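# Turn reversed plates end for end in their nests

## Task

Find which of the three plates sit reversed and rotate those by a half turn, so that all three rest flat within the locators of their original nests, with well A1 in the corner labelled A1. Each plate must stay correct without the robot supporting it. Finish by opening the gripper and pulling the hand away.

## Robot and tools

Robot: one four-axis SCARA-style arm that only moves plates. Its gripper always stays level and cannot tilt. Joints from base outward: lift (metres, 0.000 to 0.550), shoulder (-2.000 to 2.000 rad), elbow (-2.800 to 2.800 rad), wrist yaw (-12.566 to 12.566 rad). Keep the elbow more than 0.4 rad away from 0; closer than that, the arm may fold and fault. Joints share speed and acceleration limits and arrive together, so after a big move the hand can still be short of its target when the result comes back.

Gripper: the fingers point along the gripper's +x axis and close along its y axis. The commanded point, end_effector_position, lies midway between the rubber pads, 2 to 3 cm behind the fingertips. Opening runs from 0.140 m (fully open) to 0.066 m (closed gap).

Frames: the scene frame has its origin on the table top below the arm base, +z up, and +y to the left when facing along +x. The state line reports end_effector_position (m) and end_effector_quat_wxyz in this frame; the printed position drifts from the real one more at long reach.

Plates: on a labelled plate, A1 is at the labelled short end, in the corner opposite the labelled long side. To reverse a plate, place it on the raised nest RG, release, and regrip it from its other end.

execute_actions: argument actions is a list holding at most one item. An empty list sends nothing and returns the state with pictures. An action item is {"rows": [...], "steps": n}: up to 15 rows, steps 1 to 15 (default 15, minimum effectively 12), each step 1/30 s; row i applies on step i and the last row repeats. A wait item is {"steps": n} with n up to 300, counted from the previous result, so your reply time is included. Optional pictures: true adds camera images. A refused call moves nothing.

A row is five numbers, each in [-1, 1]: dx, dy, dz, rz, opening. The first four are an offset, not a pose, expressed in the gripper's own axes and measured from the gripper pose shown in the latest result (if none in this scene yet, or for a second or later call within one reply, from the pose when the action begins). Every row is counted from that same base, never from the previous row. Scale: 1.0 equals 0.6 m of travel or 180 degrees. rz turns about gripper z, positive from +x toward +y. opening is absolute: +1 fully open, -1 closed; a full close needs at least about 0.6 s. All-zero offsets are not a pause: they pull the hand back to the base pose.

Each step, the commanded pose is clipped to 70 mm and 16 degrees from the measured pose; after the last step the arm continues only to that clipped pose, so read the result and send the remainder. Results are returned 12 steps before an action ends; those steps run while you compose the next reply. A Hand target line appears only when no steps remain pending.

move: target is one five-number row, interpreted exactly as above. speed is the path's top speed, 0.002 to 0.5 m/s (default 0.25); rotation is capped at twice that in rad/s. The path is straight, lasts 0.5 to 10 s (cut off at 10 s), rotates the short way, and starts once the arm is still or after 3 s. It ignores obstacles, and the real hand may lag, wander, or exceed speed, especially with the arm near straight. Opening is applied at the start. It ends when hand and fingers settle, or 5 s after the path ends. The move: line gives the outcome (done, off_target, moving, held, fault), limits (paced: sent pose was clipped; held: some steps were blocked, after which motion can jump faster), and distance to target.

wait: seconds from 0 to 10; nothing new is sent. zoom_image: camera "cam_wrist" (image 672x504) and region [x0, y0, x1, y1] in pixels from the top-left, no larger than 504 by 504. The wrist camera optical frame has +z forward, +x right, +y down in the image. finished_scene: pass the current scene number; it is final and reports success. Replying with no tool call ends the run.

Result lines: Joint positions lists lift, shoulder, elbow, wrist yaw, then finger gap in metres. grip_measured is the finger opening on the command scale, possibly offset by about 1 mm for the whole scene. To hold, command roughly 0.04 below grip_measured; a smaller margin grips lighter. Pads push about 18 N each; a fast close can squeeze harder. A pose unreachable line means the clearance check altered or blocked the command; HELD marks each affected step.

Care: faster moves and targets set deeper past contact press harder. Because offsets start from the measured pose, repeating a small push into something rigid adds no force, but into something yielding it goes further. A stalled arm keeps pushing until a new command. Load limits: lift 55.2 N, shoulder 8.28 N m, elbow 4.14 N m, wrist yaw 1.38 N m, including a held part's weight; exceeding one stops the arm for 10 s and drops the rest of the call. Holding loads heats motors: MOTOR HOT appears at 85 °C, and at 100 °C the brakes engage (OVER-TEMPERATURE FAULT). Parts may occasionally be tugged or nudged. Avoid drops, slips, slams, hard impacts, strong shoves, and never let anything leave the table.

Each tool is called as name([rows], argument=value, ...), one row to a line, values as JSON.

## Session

execute_actions(actions=[])

Scene clock: 0.00 s of 12600.00 s.
end_effector_position=(+0.5717, -0.1144, +0.0880) grip_measured=+1.00 end_effector_quat_wxyz=(+1.000, +0.000, +0.000, -0.010)
Joint positions: [ 0.083  0.476  1.127 -1.623  0.14 ]
Hand target: +0.572, -0.114, +0.088; +1.000, +0.000, +0.000, -0.010

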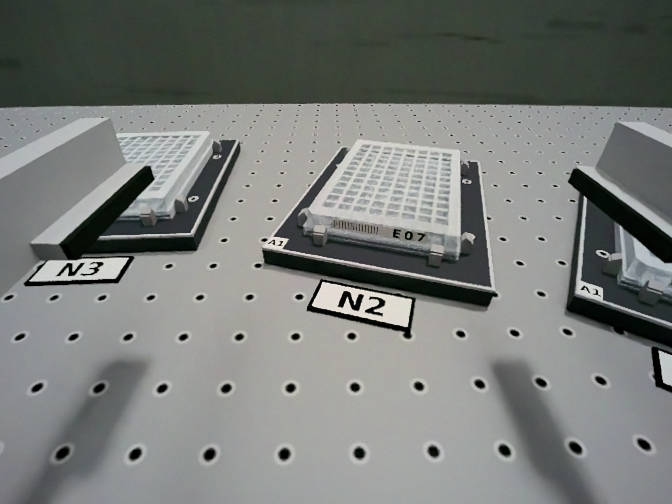

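move(target=[-0.15, 0, 0.3533, 0, 1.0], speed=0.25)

Scene clock: 1.90 s of 12600.00 s.
end_effector_position=(+0.4817, -0.1127, +0.3000) grip_measured=+1.00 end_effector_quat_wxyz=(+1.000, +0.000, +0.000, -0.010)
Joint positions: [ 0.295  0.415  0.774 -1.209  0.14 ]
Hand target: +0.482, -0.113, +0.300; +1.000, +0.000, +0.000, -0.010
Off the commanded pose: 0.000 m, 0 deg.
Kept back: nothing.
move: done

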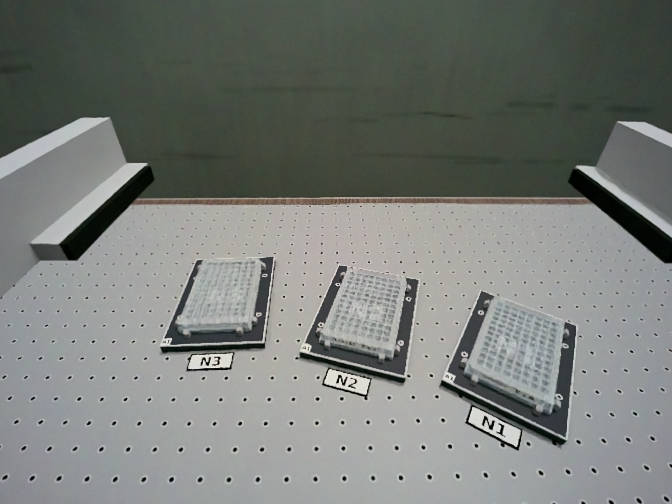

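zoom_image(camera="cam_wrist", region=[150, 240, 600, 460])

Region (150, 240, 600, 460) of cam_wrist's 672x504 image, scaled by 1.120, with more detail than that image has; it fills the top 246 rows of this view, and the rest is white.

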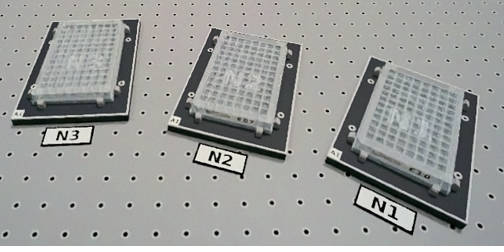

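zoom_image(camera="cam_wrist", region=[150, 245, 290, 375])

zoom_image(camera="cam_wrist", region=[290, 255, 430, 395])

zoom_image(camera="cam_wrist", region=[430, 280, 590, 450])

Region (150, 245, 290, 375) of cam_wrist's 672x504 image, scaled by 3.600, with more detail than that image has; it fills the top 468 rows of this view, and the rest is white.

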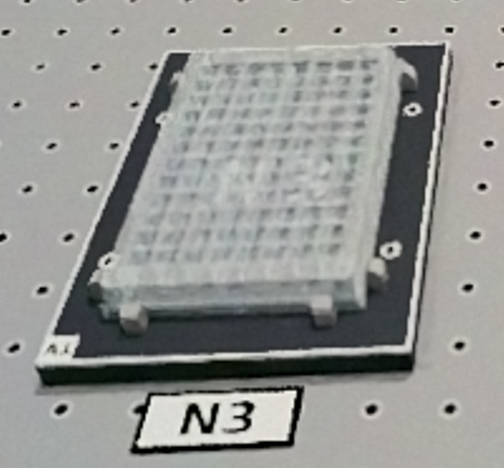

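Region (290, 255, 430, 395) of cam_wrist's 672x504 image, scaled by 3.600, with more detail than that image has.

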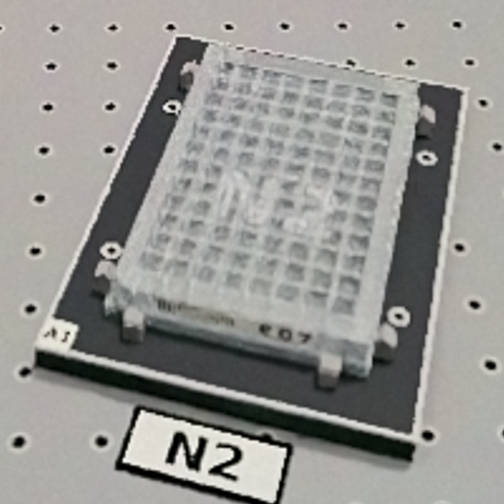

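Region (430, 280, 590, 450) of cam_wrist's 672x504 image, scaled by 2.965, with more detail than that image has; it fills the left 474 columns of this view, and the rest is white.

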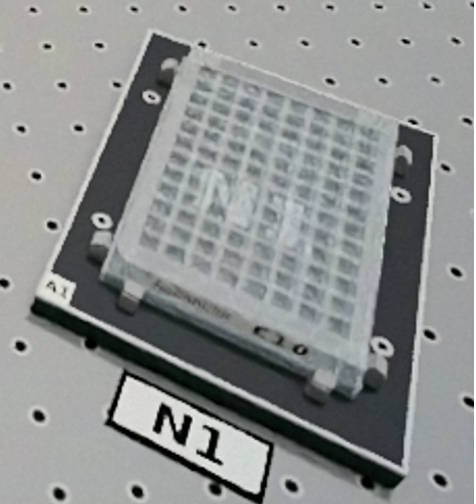

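move(target=[0.2078, -0.004, -0.25, -0.0869, 1.0], speed=0.25)

Scene clock: 7.90 s of 12600.00 s.
end_effector_position=(+0.6063, -0.1174, +0.1500) grip_measured=+1.00 end_effector_quat_wxyz=(+0.989, +0.000, +0.000, -0.146)
Joint positions: [ 0.145  0.584  1.255 -2.132  0.14 ]
Hand target: +0.606, -0.118, +0.150; +0.989, +0.000, +0.000, -0.146
Off the commanded pose: 0.000 m, 0 deg.
Kept back: nothing.
After step 90, 1.83 s passed at rest.
move: done

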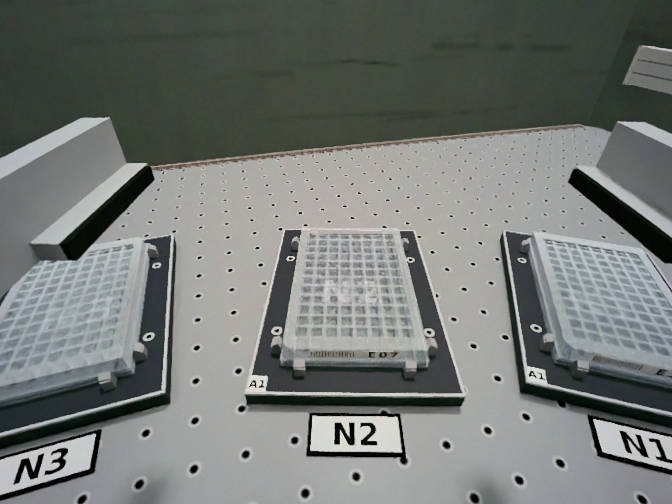

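zoom_image(camera="cam_wrist", region=[230, 215, 480, 415])

Region (230, 215, 480, 415) of cam_wrist's 672x504 image, scaled by 2.016, with more detail than that image has; it fills the top 403 rows of this view, and the rest is white.

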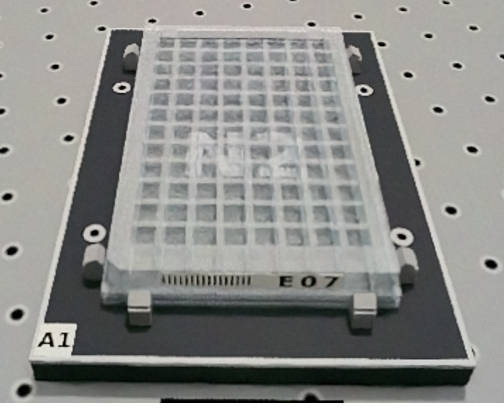

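move(target=[0.1305, 0.3099, -0.1, 0.1044, 1.0], speed=0.2)

Scene clock: 11.83 s of 12600.00 s.
end_effector_position=(+0.7348, +0.0384, +0.0899) grip_measured=+1.00 end_effector_quat_wxyz=(+1.000, +0.000, +0.000, +0.018)
Joint positions: [ 0.085  0.652  1.884 -2.5    0.14 ]
Hand target: +0.735, +0.038, +0.090; +1.000, +0.000, +0.000, +0.018
Off the commanded pose: 0.000 m, 0 deg.
Kept back: nothing.
move: done

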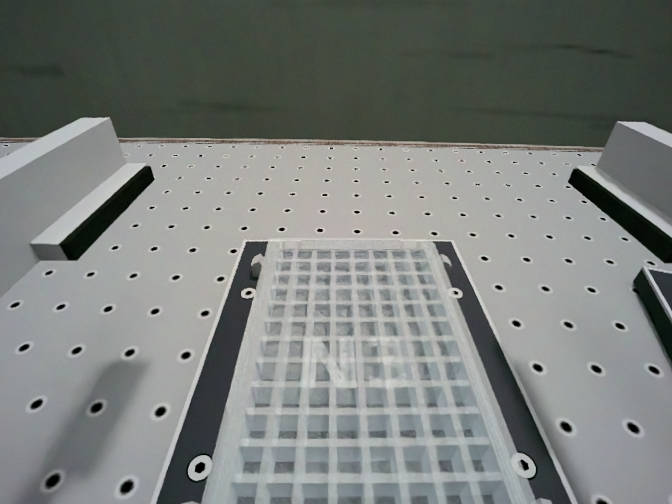

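zoom_image(camera="cam_wrist", region=[230, 225, 480, 325])

Region (230, 225, 480, 325) of cam_wrist's 672x504 image, scaled by 2.016, with more detail than that image has; it fills the top 202 rows of this view, and the rest is white.

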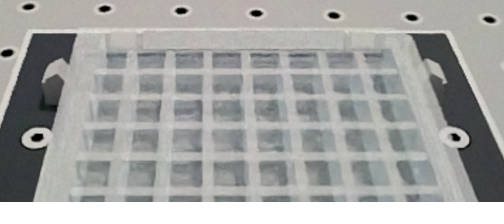

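zoom_image(camera="cam_wrist", region=[140, 380, 600, 504])

Region (140, 380, 600, 504) of cam_wrist's 672x504 image, scaled by 1.096, with more detail than that image has; it fills the top 136 rows of this view, and the rest is white.

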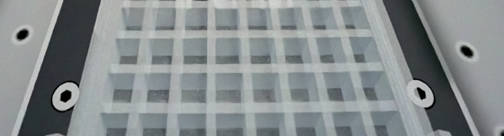

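move(target=[-0.0067, 0, -0.0917, 0, 1.0], speed=0.06)

Scene clock: 15.70 s of 12600.00 s.
end_effector_position=(+0.7308, +0.0381, +0.0349) grip_measured=+1.00 end_effector_quat_wxyz=(+1.000, +0.000, +0.000, +0.018)
Joint positions: [ 0.03   0.664  1.858 -2.486  0.14 ]
Hand target: +0.731, +0.038, +0.035; +1.000, +0.000, +0.000, +0.018
Off the commanded pose: 0.000 m, 0 deg.
Kept back: nothing.
move: done

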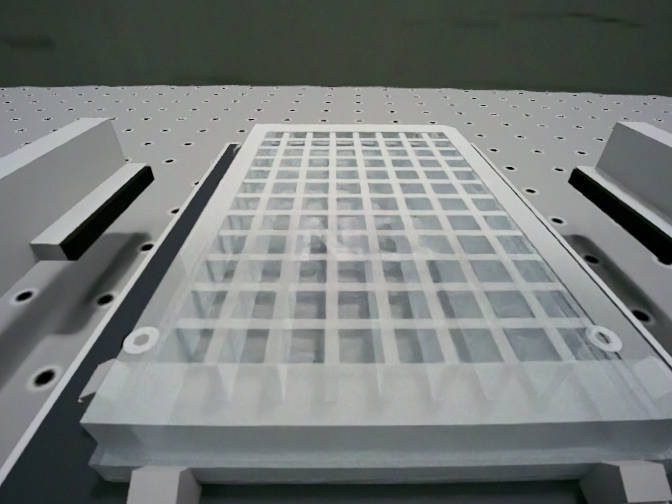

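zoom_image(camera="cam_wrist", region=[60, 340, 400, 504])

Region (60, 340, 400, 504) of cam_wrist's 672x504 image, scaled by 1.482, with more detail than that image has; it fills the top 243 rows of this view, and the rest is white.

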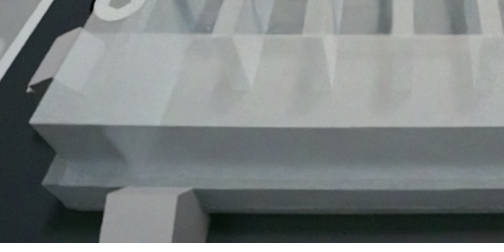

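zoom_image(camera="cam_wrist", region=[340, 340, 672, 504])

Region (340, 340, 672, 504) of cam_wrist's 672x504 image, scaled by 1.518, with more detail than that image has; it fills the top 249 rows of this view, and the rest is white.

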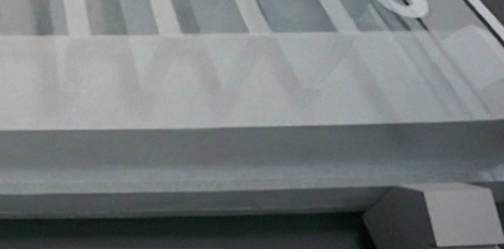

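move(target=[0.0033, 0, 0, 0.002, 1.0], speed=0.02)

Scene clock: 20.57 s of 12600.00 s.
end_effector_position=(+0.7328, +0.0382, +0.0349) grip_measured=+1.00 end_effector_quat_wxyz=(+1.000, +0.000, +0.000, +0.021)
Joint positions: [ 0.03   0.656  1.871 -2.485  0.14 ]
Hand target: +0.733, +0.038, +0.035; +1.000, +0.000, +0.000, +0.021
Off the commanded pose: 0.000 m, 0 deg.
Kept back: nothing.
After step 90, 1.17 s passed at rest.
move: done

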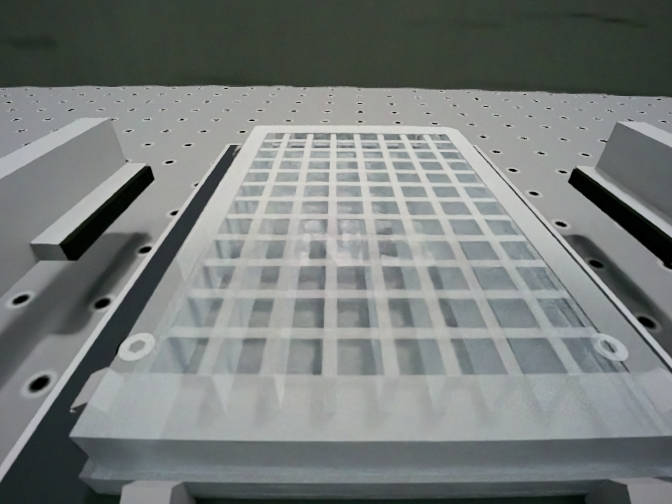

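zoom_image(camera="cam_wrist", region=[220, 110, 500, 200])

Region (220, 110, 500, 200) of cam_wrist's 672x504 image, scaled by 1.800, with more detail than that image has; it fills the top 162 rows of this view, and the rest is white.

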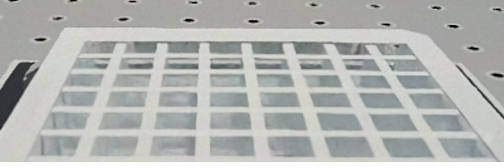

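zoom_image(camera="cam_wrist", region=[40, 330, 380, 504])

Region (40, 330, 380, 504) of cam_wrist's 672x504 image, scaled by 1.482, with more detail than that image has; it fills the top 258 rows of this view, and the rest is white.

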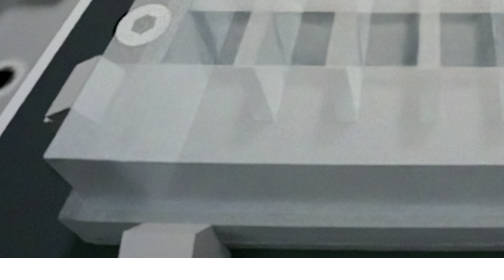

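zoom_image(camera="cam_wrist", region=[340, 330, 672, 504])

Region (340, 330, 672, 504) of cam_wrist's 672x504 image, scaled by 1.518, with more detail than that image has; it fills the top 264 rows of this view, and the rest is white.

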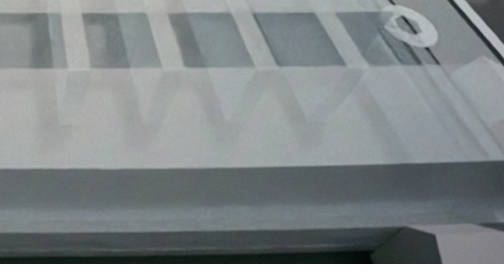

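move(target=[0, 0.0008, 0, 0, 1.0], speed=0.02)

Scene clock: 25.20 s of 12600.00 s.
end_effector_position=(+0.7328, +0.0386, +0.0349) grip_measured=+1.00 end_effector_quat_wxyz=(+1.000, +0.000, +0.000, +0.021)
Joint positions: [ 0.03   0.657  1.871 -2.486  0.14 ]
Hand target: +0.733, +0.039, +0.035; +1.000, +0.000, +0.000, +0.021
Off the commanded pose: 0.000 m, 0 deg.
Kept back: nothing.
After step 90, 0.93 s passed at rest.
move: done

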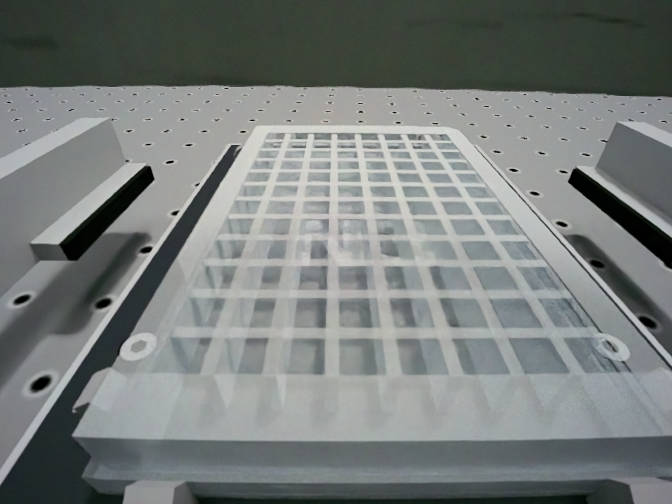

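move(target=[0, 0, 0, 0, -0.45], speed=0.02)

move(target=[0, 0, 0, 0, -0.62], speed=0.02)

Scene clock: 26.27 s of 12600.00 s.
end_effector_position=(+0.7328, +0.0385, +0.0349) grip_measured=-0.45 end_effector_quat_wxyz=(+1.000, +0.000, +0.000, +0.021)
Joint positions: [ 0.03   0.657  1.871 -2.486  0.086]
Hand target: +0.733, +0.039, +0.035; +1.000, +0.000, +0.000, +0.021
Off the commanded pose: 0.000 m, 0 deg.
Kept back: nothing.
move: done

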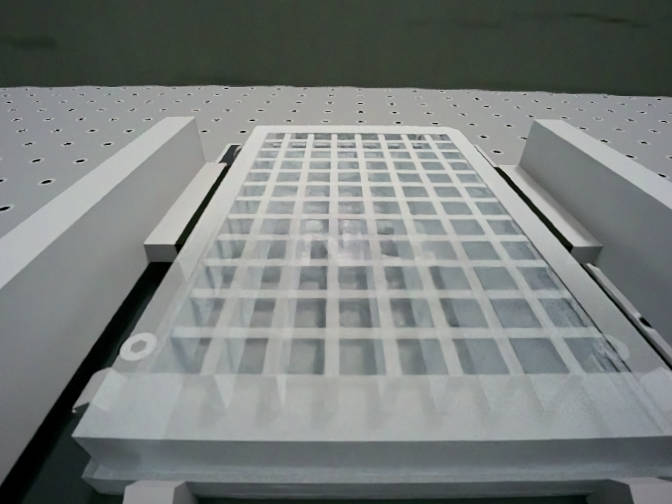

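Scene clock: 26.77 s of 12600.00 s.
end_effector_position=(+0.7328, +0.0388, +0.0349) grip_measured=-0.57 end_effector_quat_wxyz=(+1.000, +0.000, +0.000, +0.021)
Joint positions: [ 0.03   0.657  1.871 -2.485  0.082]
Hand target: +0.733, +0.039, +0.035; +1.000, +0.000, +0.000, +0.021
Off the commanded pose: 0.000 m, 0 deg.
Kept back: nothing.
move: done

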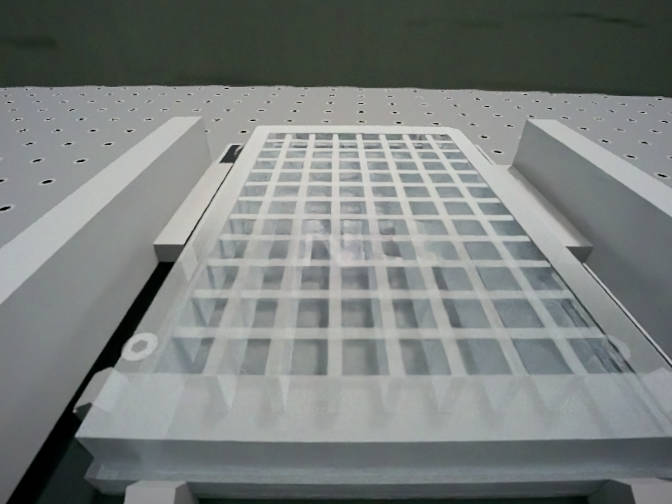

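move(target=[0, 0, 0.0667, 0, -0.62], speed=0.05)

Scene clock: 28.07 s of 12600.00 s.
end_effector_position=(+0.7328, +0.0388, +0.0749) grip_measured=-0.57 end_effector_quat_wxyz=(+1.000, +0.000, +0.000, +0.021)
Joint positions: [ 0.07   0.657  1.871 -2.485  0.082]
Hand target: +0.733, +0.039, +0.075; +1.000, +0.000, +0.000, +0.021
Off the commanded pose: 0.000 m, 0 deg.
Kept back: nothing.
move: done

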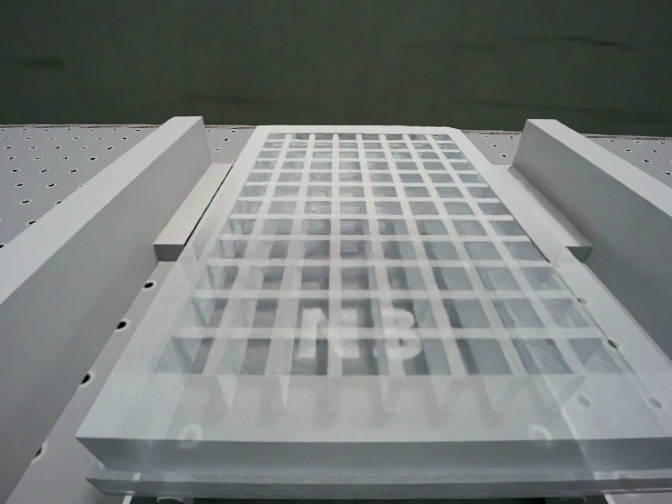

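move(target=[-0.2952, 0.2313, 0, 0.6222, -0.62], speed=0.25)

Scene clock: 37.90 s of 12600.00 s.
end_effector_position=(+0.5499, +0.1700, +0.0749) grip_measured=-0.57 end_effector_quat_wxyz=(+0.541, +0.000, +0.000, +0.841)
Joint positions: [ 0.07   0.629  1.978 -0.61   0.082]
Hand target: +0.550, +0.170, +0.075; +0.541, +0.000, +0.000, +0.841
Off the commanded pose: 0.000 m, 0 deg.
Kept back: nothing.
After step 90, 2.60 s passed at rest.
move: done

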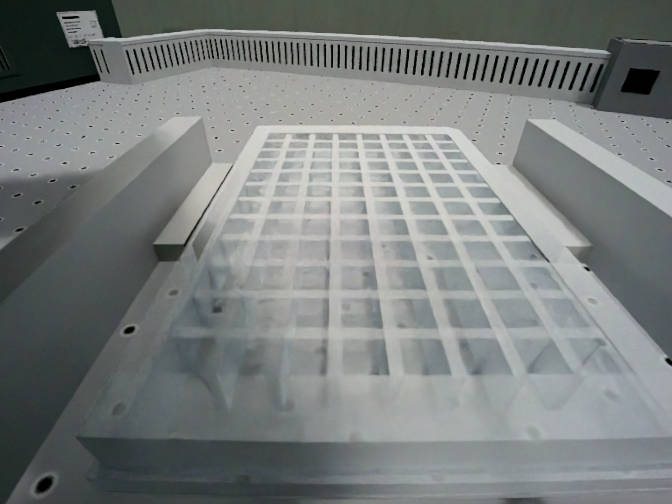

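move(target=[0, 0, -0.0798, 0, -0.62], speed=0.05)

Scene clock: 39.43 s of 12600.00 s.
end_effector_position=(+0.5499, +0.1700, +0.0272) grip_measured=-0.57 end_effector_quat_wxyz=(+0.541, +0.000, +0.000, +0.841)
Joint positions: [ 0.022  0.629  1.977 -0.61   0.082]
Hand target: +0.550, +0.170, +0.027; +0.541, +0.000, +0.000, +0.841
Off the commanded pose: 0.000 m, 0 deg.
Kept back: nothing.
move: done

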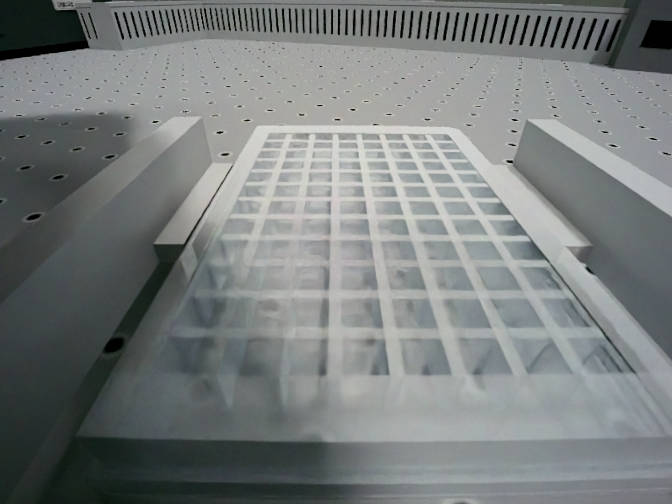

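Now slowly down to ≈0.0236.

move(target=[0, 0, -0.006, 0, -0.62], speed=0.01)

Scene clock: 50.07 s of 12600.00 s.
end_effector_position=(+0.5499, +0.1700, +0.0270) grip_measured=-0.57 end_effector_quat_wxyz=(+0.541, +0.000, +0.000, +0.841)
Joint positions: [ 0.022  0.629  1.977 -0.609  0.082]
Hand target: +0.550, +0.170, +0.026; +0.541, +0.000, +0.000, +0.841
Off the commanded pose: 0.003 m, 0 deg.
TORQUE FAULT: the external load on joint 1 (lift) reached its load limit, and the arm stopped for 10 seconds. The arm's remaining commands of this call were not run. The arm holds where it stopped, with its grip as last carried out, and accepts commands again: back off and push less far. The arm stops again, at the same cost, whenever a joint's load reaches its limit.
Kept back: nothing.
move: fault

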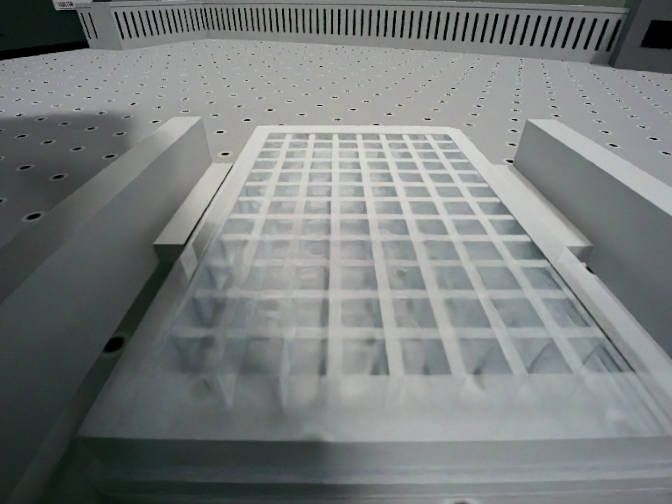

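move(target=[0, 0, 0.0007, 0, -0.62], speed=0.01)

Scene clock: 52.20 s of 12600.00 s.
end_effector_position=(+0.5499, +0.1700, +0.0273) grip_measured=-0.57 end_effector_quat_wxyz=(+0.541, +0.000, +0.000, +0.841)
Joint positions: [ 0.022  0.629  1.977 -0.609  0.082]
Hand target: +0.550, +0.170, +0.027; +0.541, +0.000, +0.000, +0.841
Off the commanded pose: 0.000 m, 0 deg.
Kept back: nothing.
move: done

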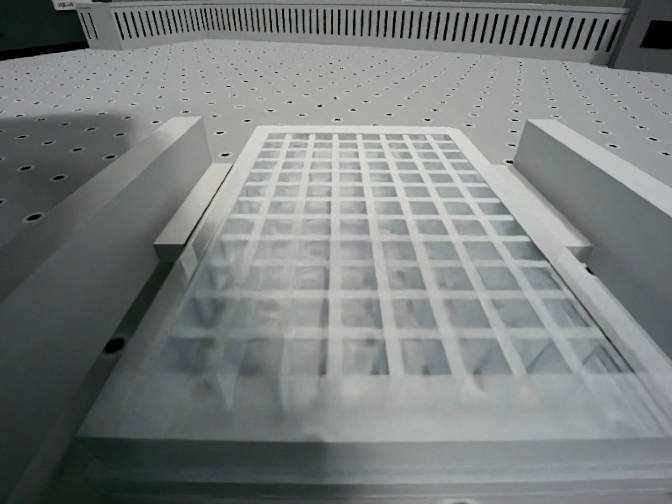

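Now release.

move(target=[0, 0, 0, 0, 1.0], speed=0.01)

Scene clock: 53.13 s of 12600.00 s.
end_effector_position=(+0.5499, +0.1700, +0.0273) grip_measured=+1.00 end_effector_quat_wxyz=(+0.541, +0.000, +0.000, +0.841)
Joint positions: [ 0.022  0.629  1.977 -0.609  0.14 ]
Hand target: +0.550, +0.170, +0.027; +0.541, +0.000, +0.000, +0.841
Off the commanded pose: 0.000 m, 0 deg.
Kept back: nothing.
move: done

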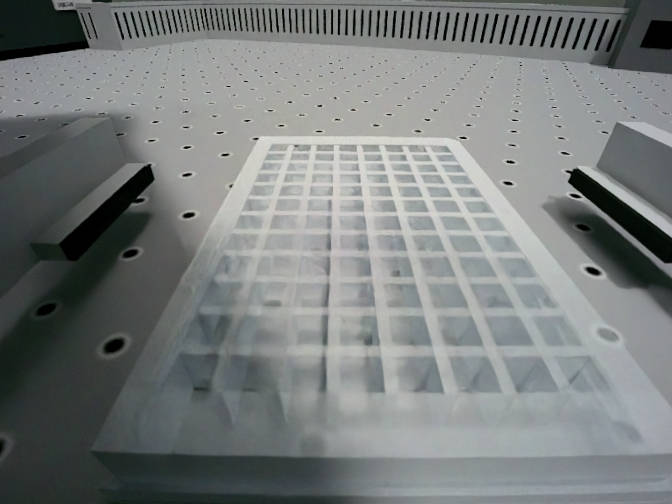

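move(target=[0, 0, 0.0795, 0, 1.0], speed=0.08)

Scene clock: 55.80 s of 12600.00 s.
end_effector_position=(+0.5499, +0.1700, +0.0751) grip_measured=+1.00 end_effector_quat_wxyz=(+0.541, +0.000, +0.000, +0.841)
Joint positions: [ 0.07   0.629  1.977 -0.609  0.14 ]
Hand target: +0.550, +0.170, +0.075; +0.541, +0.000, +0.000, +0.841
Off the commanded pose: 0.000 m, 0 deg.
Kept back: nothing.
move: done

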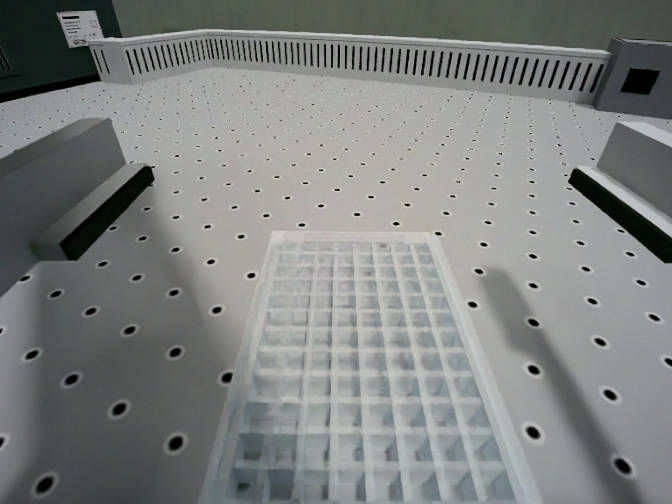

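move(target=[0, 0, 0, -0.99, 1.0], speed=0.3)

Scene clock: 61.93 s of 12600.00 s.
end_effector_position=(+0.5497, +0.1697, +0.0751) grip_measured=+1.00 end_effector_quat_wxyz=(+0.849, +0.000, +0.000, -0.528)
Joint positions: [ 0.07   1.303  1.944 -4.359  0.14 ]
Hand target: +0.550, +0.170, +0.075; +0.849, +0.000, +0.000, -0.528
Off the commanded pose: 0.000 m, 0 deg.
Kept back: nothing.
move: done

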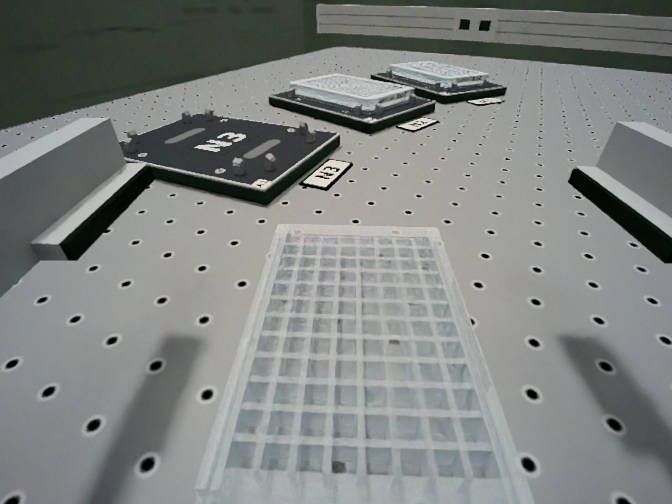

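move(target=[0, 0, -0.0872, -0.0102, 1.0], speed=0.06)

Scene clock: 63.83 s of 12600.00 s.
end_effector_position=(+0.5497, +0.1698, +0.0227) grip_measured=+1.00 end_effector_quat_wxyz=(+0.841, +0.000, +0.000, -0.541)
Joint positions: [ 0.018  1.287  1.973 -4.405  0.14 ]
Hand target: +0.550, +0.170, +0.023; +0.841, +0.000, +0.000, -0.542
Off the commanded pose: 0.000 m, 0 deg.
Kept back: nothing.
move: done

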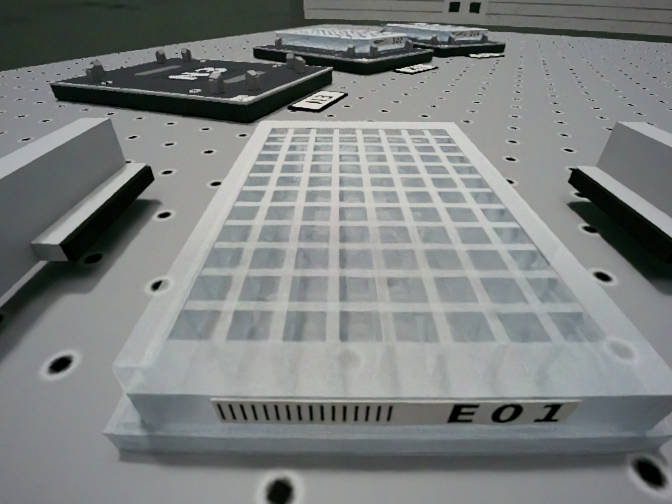

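zoom_image(camera="cam_wrist", region=[90, 320, 400, 470])

Region (90, 320, 400, 470) of cam_wrist's 672x504 image, scaled by 1.626, with more detail than that image has; it fills the top 244 rows of this view, and the rest is white.

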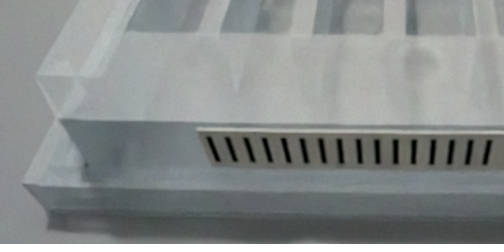

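move(target=[0.0103, 0, 0, 0, 1.0], speed=0.02)

Scene clock: 66.20 s of 12600.00 s.
end_effector_position=(+0.5522, +0.1642, +0.0227) grip_measured=+1.00 end_effector_quat_wxyz=(+0.841, +0.000, +0.000, -0.541)
Joint positions: [ 0.018  1.28   1.96  -4.384  0.14 ]
Hand target: +0.552, +0.164, +0.023; +0.841, +0.000, +0.000, -0.541
Off the commanded pose: 0.000 m, 0 deg.
Kept back: nothing.
move: done

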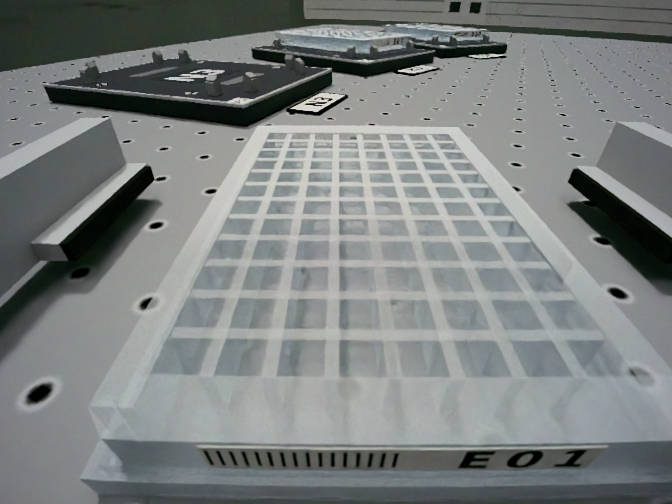

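zoom_image(camera="cam_wrist", region=[220, 110, 500, 200])

Region (220, 110, 500, 200) of cam_wrist's 672x504 image, scaled by 1.800, with more detail than that image has; it fills the top 162 rows of this view, and the rest is white.

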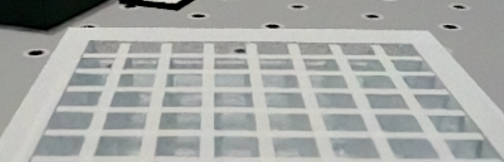

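zoom_image(camera="cam_wrist", region=[40, 330, 380, 504])

Region (40, 330, 380, 504) of cam_wrist's 672x504 image, scaled by 1.482, with more detail than that image has; it fills the top 258 rows of this view, and the rest is white.

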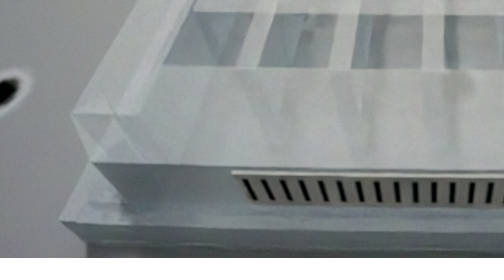

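zoom_image(camera="cam_wrist", region=[340, 330, 672, 504])

Region (340, 330, 672, 504) of cam_wrist's 672x504 image, scaled by 1.518, with more detail than that image has; it fills the top 264 rows of this view, and the rest is white.

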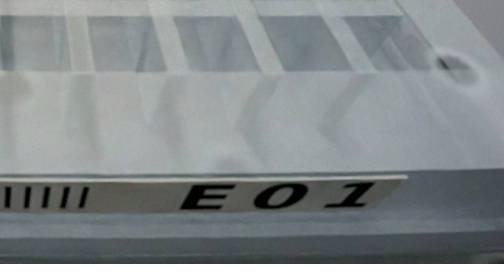

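zoom_image(camera="cam_wrist", region=[130, 340, 330, 400])

zoom_image(camera="cam_wrist", region=[460, 340, 660, 400])

Region (130, 340, 330, 400) of cam_wrist's 672x504 image, scaled by 2.520, with more detail than that image has; it fills the top 151 rows of this view, and the rest is white.

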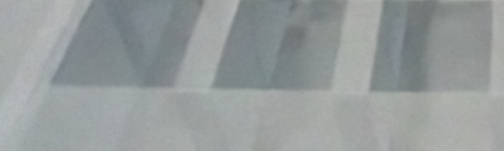

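Region (460, 340, 660, 400) of cam_wrist's 672x504 image, scaled by 2.520, with more detail than that image has; it fills the top 151 rows of this view, and the rest is white.

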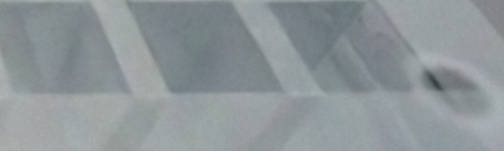

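zoom_image(camera="cam_wrist", region=[90, 420, 290, 480])

zoom_image(camera="cam_wrist", region=[470, 420, 670, 480])

Region (90, 420, 290, 480) of cam_wrist's 672x504 image, scaled by 2.520, with more detail than that image has; it fills the top 151 rows of this view, and the rest is white.

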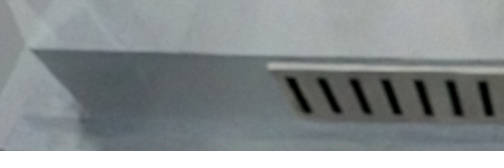

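Region (470, 420, 670, 480) of cam_wrist's 672x504 image, scaled by 2.520, with more detail than that image has; it fills the top 151 rows of this view, and the rest is white.

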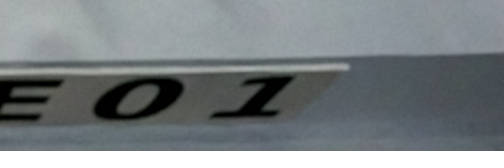

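move(target=[-0.0007, 0, 0, -0.0022, 1.0], speed=0.02)

Scene clock: 73.23 s of 12600.00 s.
end_effector_position=(+0.5520, +0.1647, +0.0227) grip_measured=+1.00 end_effector_quat_wxyz=(+0.839, +0.000, +0.000, -0.544)
Joint positions: [ 0.018  1.277  1.967 -4.395  0.14 ]
Hand target: +0.552, +0.165, +0.023; +0.839, +0.000, +0.000, -0.544
Off the commanded pose: 0.000 m, 0 deg.
Kept back: nothing.
After step 90, 3.33 s passed at rest.
move: done

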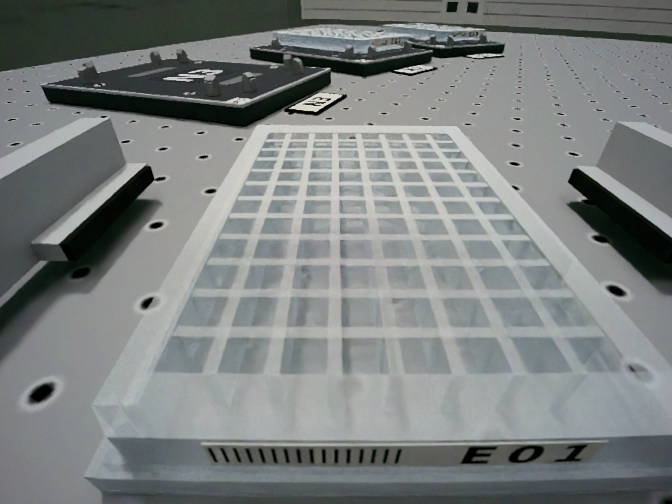

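zoom_image(camera="cam_wrist", region=[90, 420, 290, 480])

zoom_image(camera="cam_wrist", region=[470, 420, 670, 480])

Region (90, 420, 290, 480) of cam_wrist's 672x504 image, scaled by 2.520, with more detail than that image has; it fills the top 151 rows of this view, and the rest is white.

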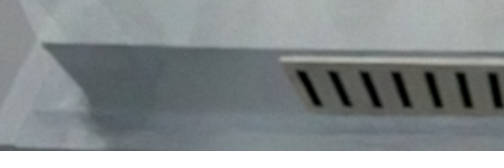

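Region (470, 420, 670, 480) of cam_wrist's 672x504 image, scaled by 2.520, with more detail than that image has; it fills the top 151 rows of this view, and the rest is white.

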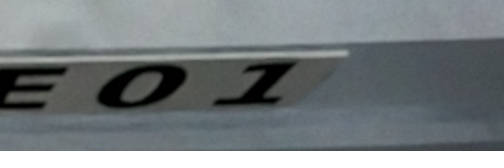

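move(target=[0, 0, 0, -0.0011, 1.0], speed=0.02)

Scene clock: 75.00 s of 12600.00 s.
end_effector_position=(+0.5519, +0.1647, +0.0227) grip_measured=+1.00 end_effector_quat_wxyz=(+0.838, +0.000, +0.000, -0.545)
Joint positions: [ 0.018  1.275  1.97  -4.399  0.14 ]
Hand target: +0.552, +0.165, +0.023; +0.838, +0.000, +0.000, -0.546
Off the commanded pose: 0.000 m, 0 deg.
Kept back: nothing.
move: done

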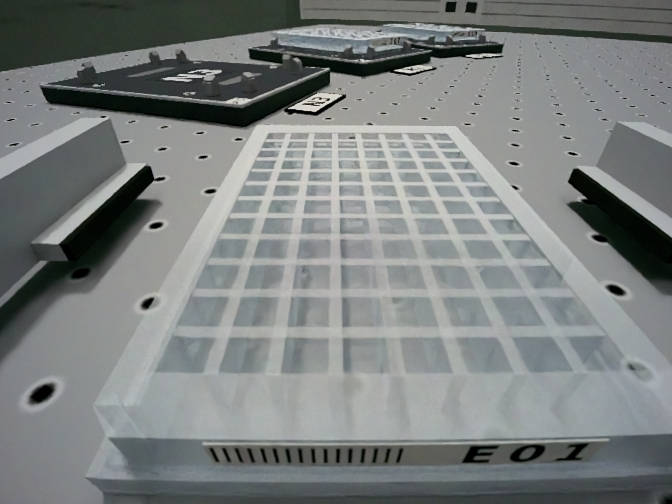

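zoom_image(camera="cam_wrist", region=[220, 110, 500, 200])

Region (220, 110, 500, 200) of cam_wrist's 672x504 image, scaled by 1.800, with more detail than that image has; it fills the top 162 rows of this view, and the rest is white.

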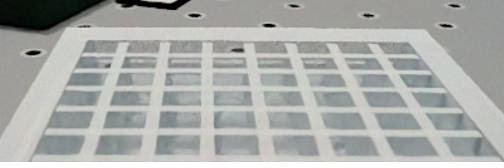

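move(target=[0, 0, 0, 0, -0.45], speed=0.02)

move(target=[0, 0, 0, 0, -0.62], speed=0.02)

Scene clock: 76.37 s of 12600.00 s.
end_effector_position=(+0.5519, +0.1647, +0.0227) grip_measured=-0.45 end_effector_quat_wxyz=(+0.838, +0.000, +0.000, -0.545)
Joint positions: [ 0.018  1.275  1.97  -4.399  0.086]
Hand target: +0.552, +0.165, +0.023; +0.838, +0.000, +0.000, -0.545
Off the commanded pose: 0.000 m, 0 deg.
Kept back: nothing.
move: done

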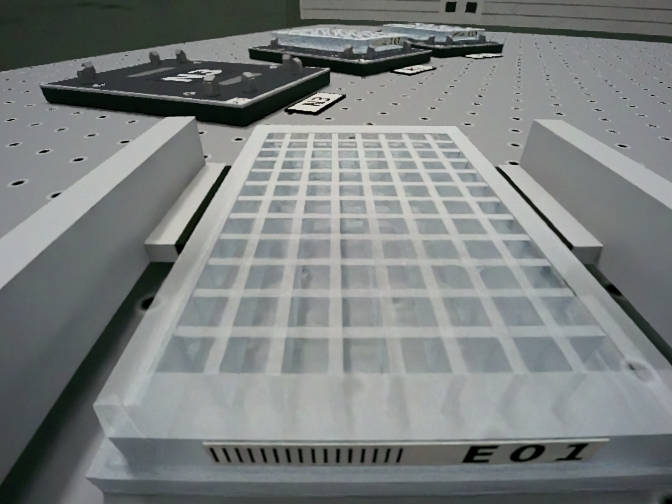

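Scene clock: 76.87 s of 12600.00 s.
end_effector_position=(+0.5519, +0.1647, +0.0227) grip_measured=-0.57 end_effector_quat_wxyz=(+0.838, +0.000, +0.000, -0.545)
Joint positions: [ 0.018  1.275  1.97  -4.399  0.082]
Hand target: +0.552, +0.165, +0.023; +0.838, +0.000, +0.000, -0.545
Off the commanded pose: 0.000 m, 0 deg.
Kept back: nothing.
move: done

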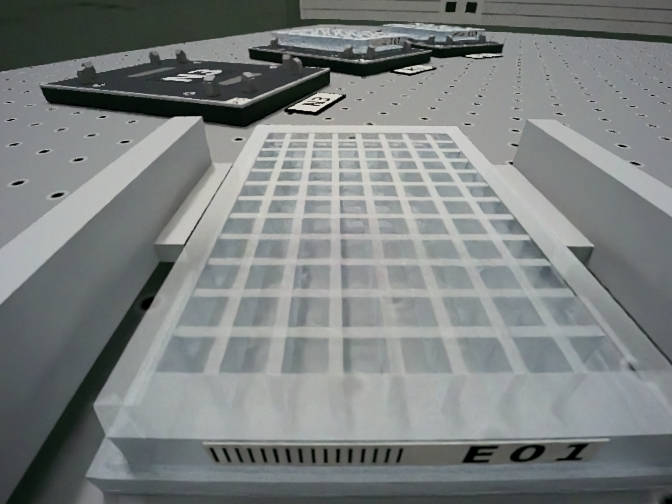

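move(target=[0, 0, 0.0872, 0, -0.62], speed=0.05)

Scene clock: 78.53 s of 12600.00 s.
end_effector_position=(+0.5519, +0.1647, +0.0751) grip_measured=-0.57 end_effector_quat_wxyz=(+0.838, +0.000, +0.000, -0.545)
Joint positions: [ 0.07   1.275  1.97  -4.399  0.082]
Hand target: +0.552, +0.165, +0.075; +0.838, +0.000, +0.000, -0.545
Off the commanded pose: 0.000 m, 0 deg.
Kept back: nothing.
move: done

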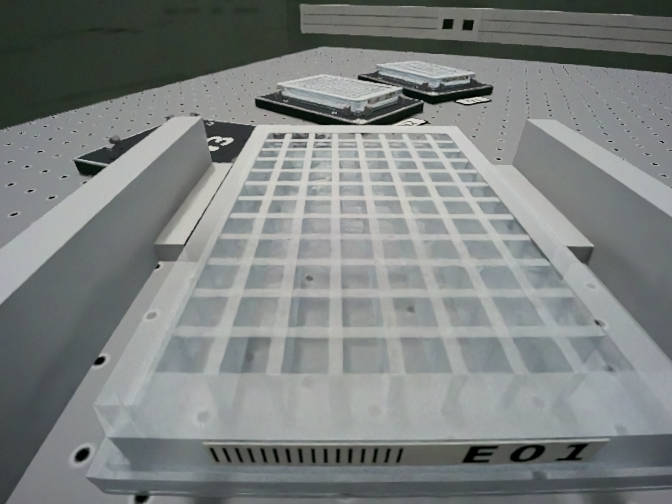

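move(target=[0.31415, 0.19057, 0, 0.38061, -0.62], speed=0.2)

Scene clock: 82.97 s of 12600.00 s.
end_effector_position=(+0.7331, +0.0387, +0.0751) grip_measured=-0.57 end_effector_quat_wxyz=(+1.000, +0.000, +0.000, +0.021)
Joint positions: [ 0.07   0.656  1.873 -2.488  0.082]
Hand target: +0.733, +0.039, +0.075; +1.000, +0.000, +0.000, +0.021
Off the commanded pose: 0.000 m, 0 deg.
Kept back: nothing.
move: done

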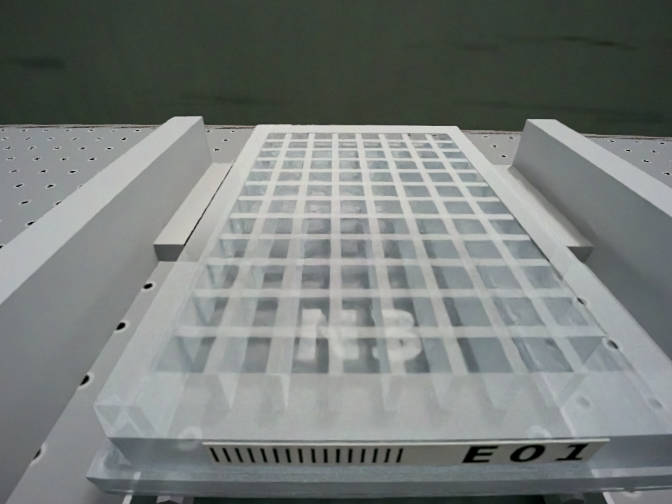

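move(target=[-0.0005, 0, -0.0502, 0, -0.62], speed=0.05)

Scene clock: 84.50 s of 12600.00 s.
end_effector_position=(+0.7328, +0.0385, +0.0449) grip_measured=-0.57 end_effector_quat_wxyz=(+1.000, +0.000, +0.000, +0.020)
Joint positions: [ 0.04   0.657  1.871 -2.487  0.082]
Hand target: +0.733, +0.039, +0.045; +1.000, +0.000, +0.000, +0.021
Off the commanded pose: 0.000 m, 0 deg.
Kept back: nothing.
move: done

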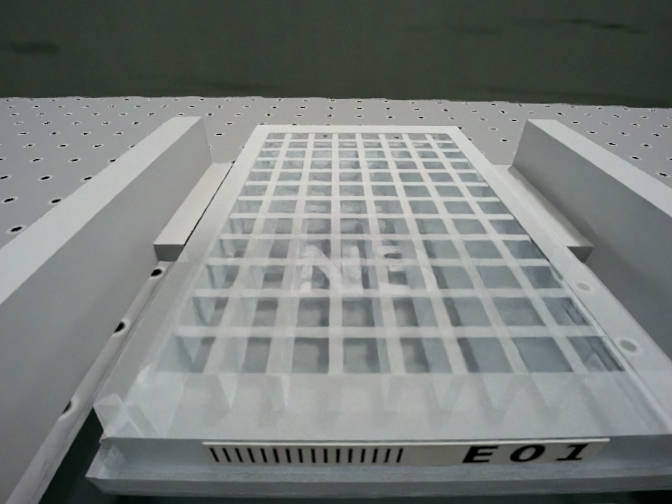

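move(target=[0, 0, -0.0065, 0, -0.62], speed=0.01)

Scene clock: 85.80 s of 12600.00 s.
end_effector_position=(+0.7329, +0.0387, +0.0410) grip_measured=-0.57 end_effector_quat_wxyz=(+1.000, +0.000, +0.000, +0.021)
Joint positions: [ 0.036  0.657  1.871 -2.487  0.082]
Hand target: +0.733, +0.038, +0.041; +1.000, +0.000, +0.000, +0.020
Off the commanded pose: 0.000 m, 0 deg.
Kept back: nothing.
move: done

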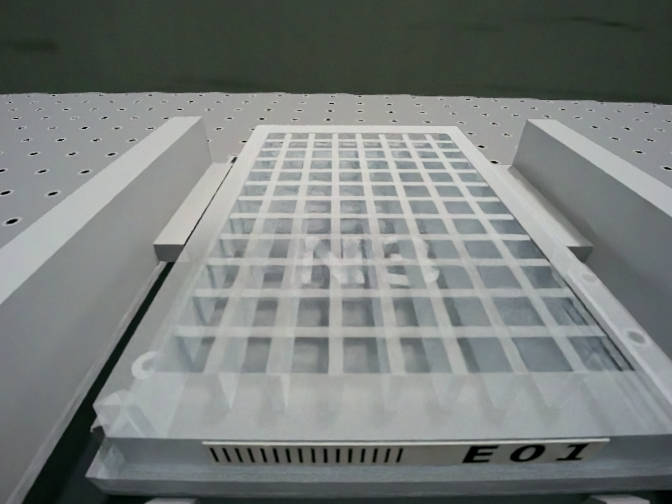

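move(target=[0, 0, -0.0042, 0, -0.62], speed=0.008)

Scene clock: 86.90 s of 12600.00 s.
end_effector_position=(+0.7329, +0.0388, +0.0385) grip_measured=-0.57 end_effector_quat_wxyz=(+1.000, +0.000, +0.000, +0.021)
Joint positions: [ 0.033  0.657  1.872 -2.487  0.082]
Hand target: +0.733, +0.039, +0.038; +1.000, +0.000, +0.000, +0.021
Off the commanded pose: 0.000 m, 0 deg.
Kept back: nothing.
move: done

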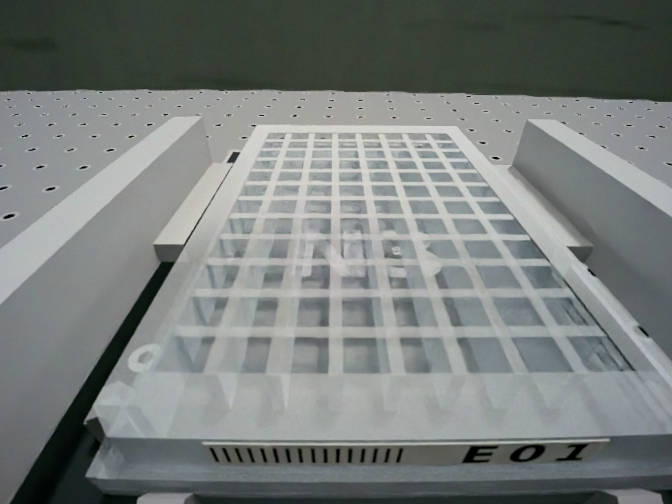

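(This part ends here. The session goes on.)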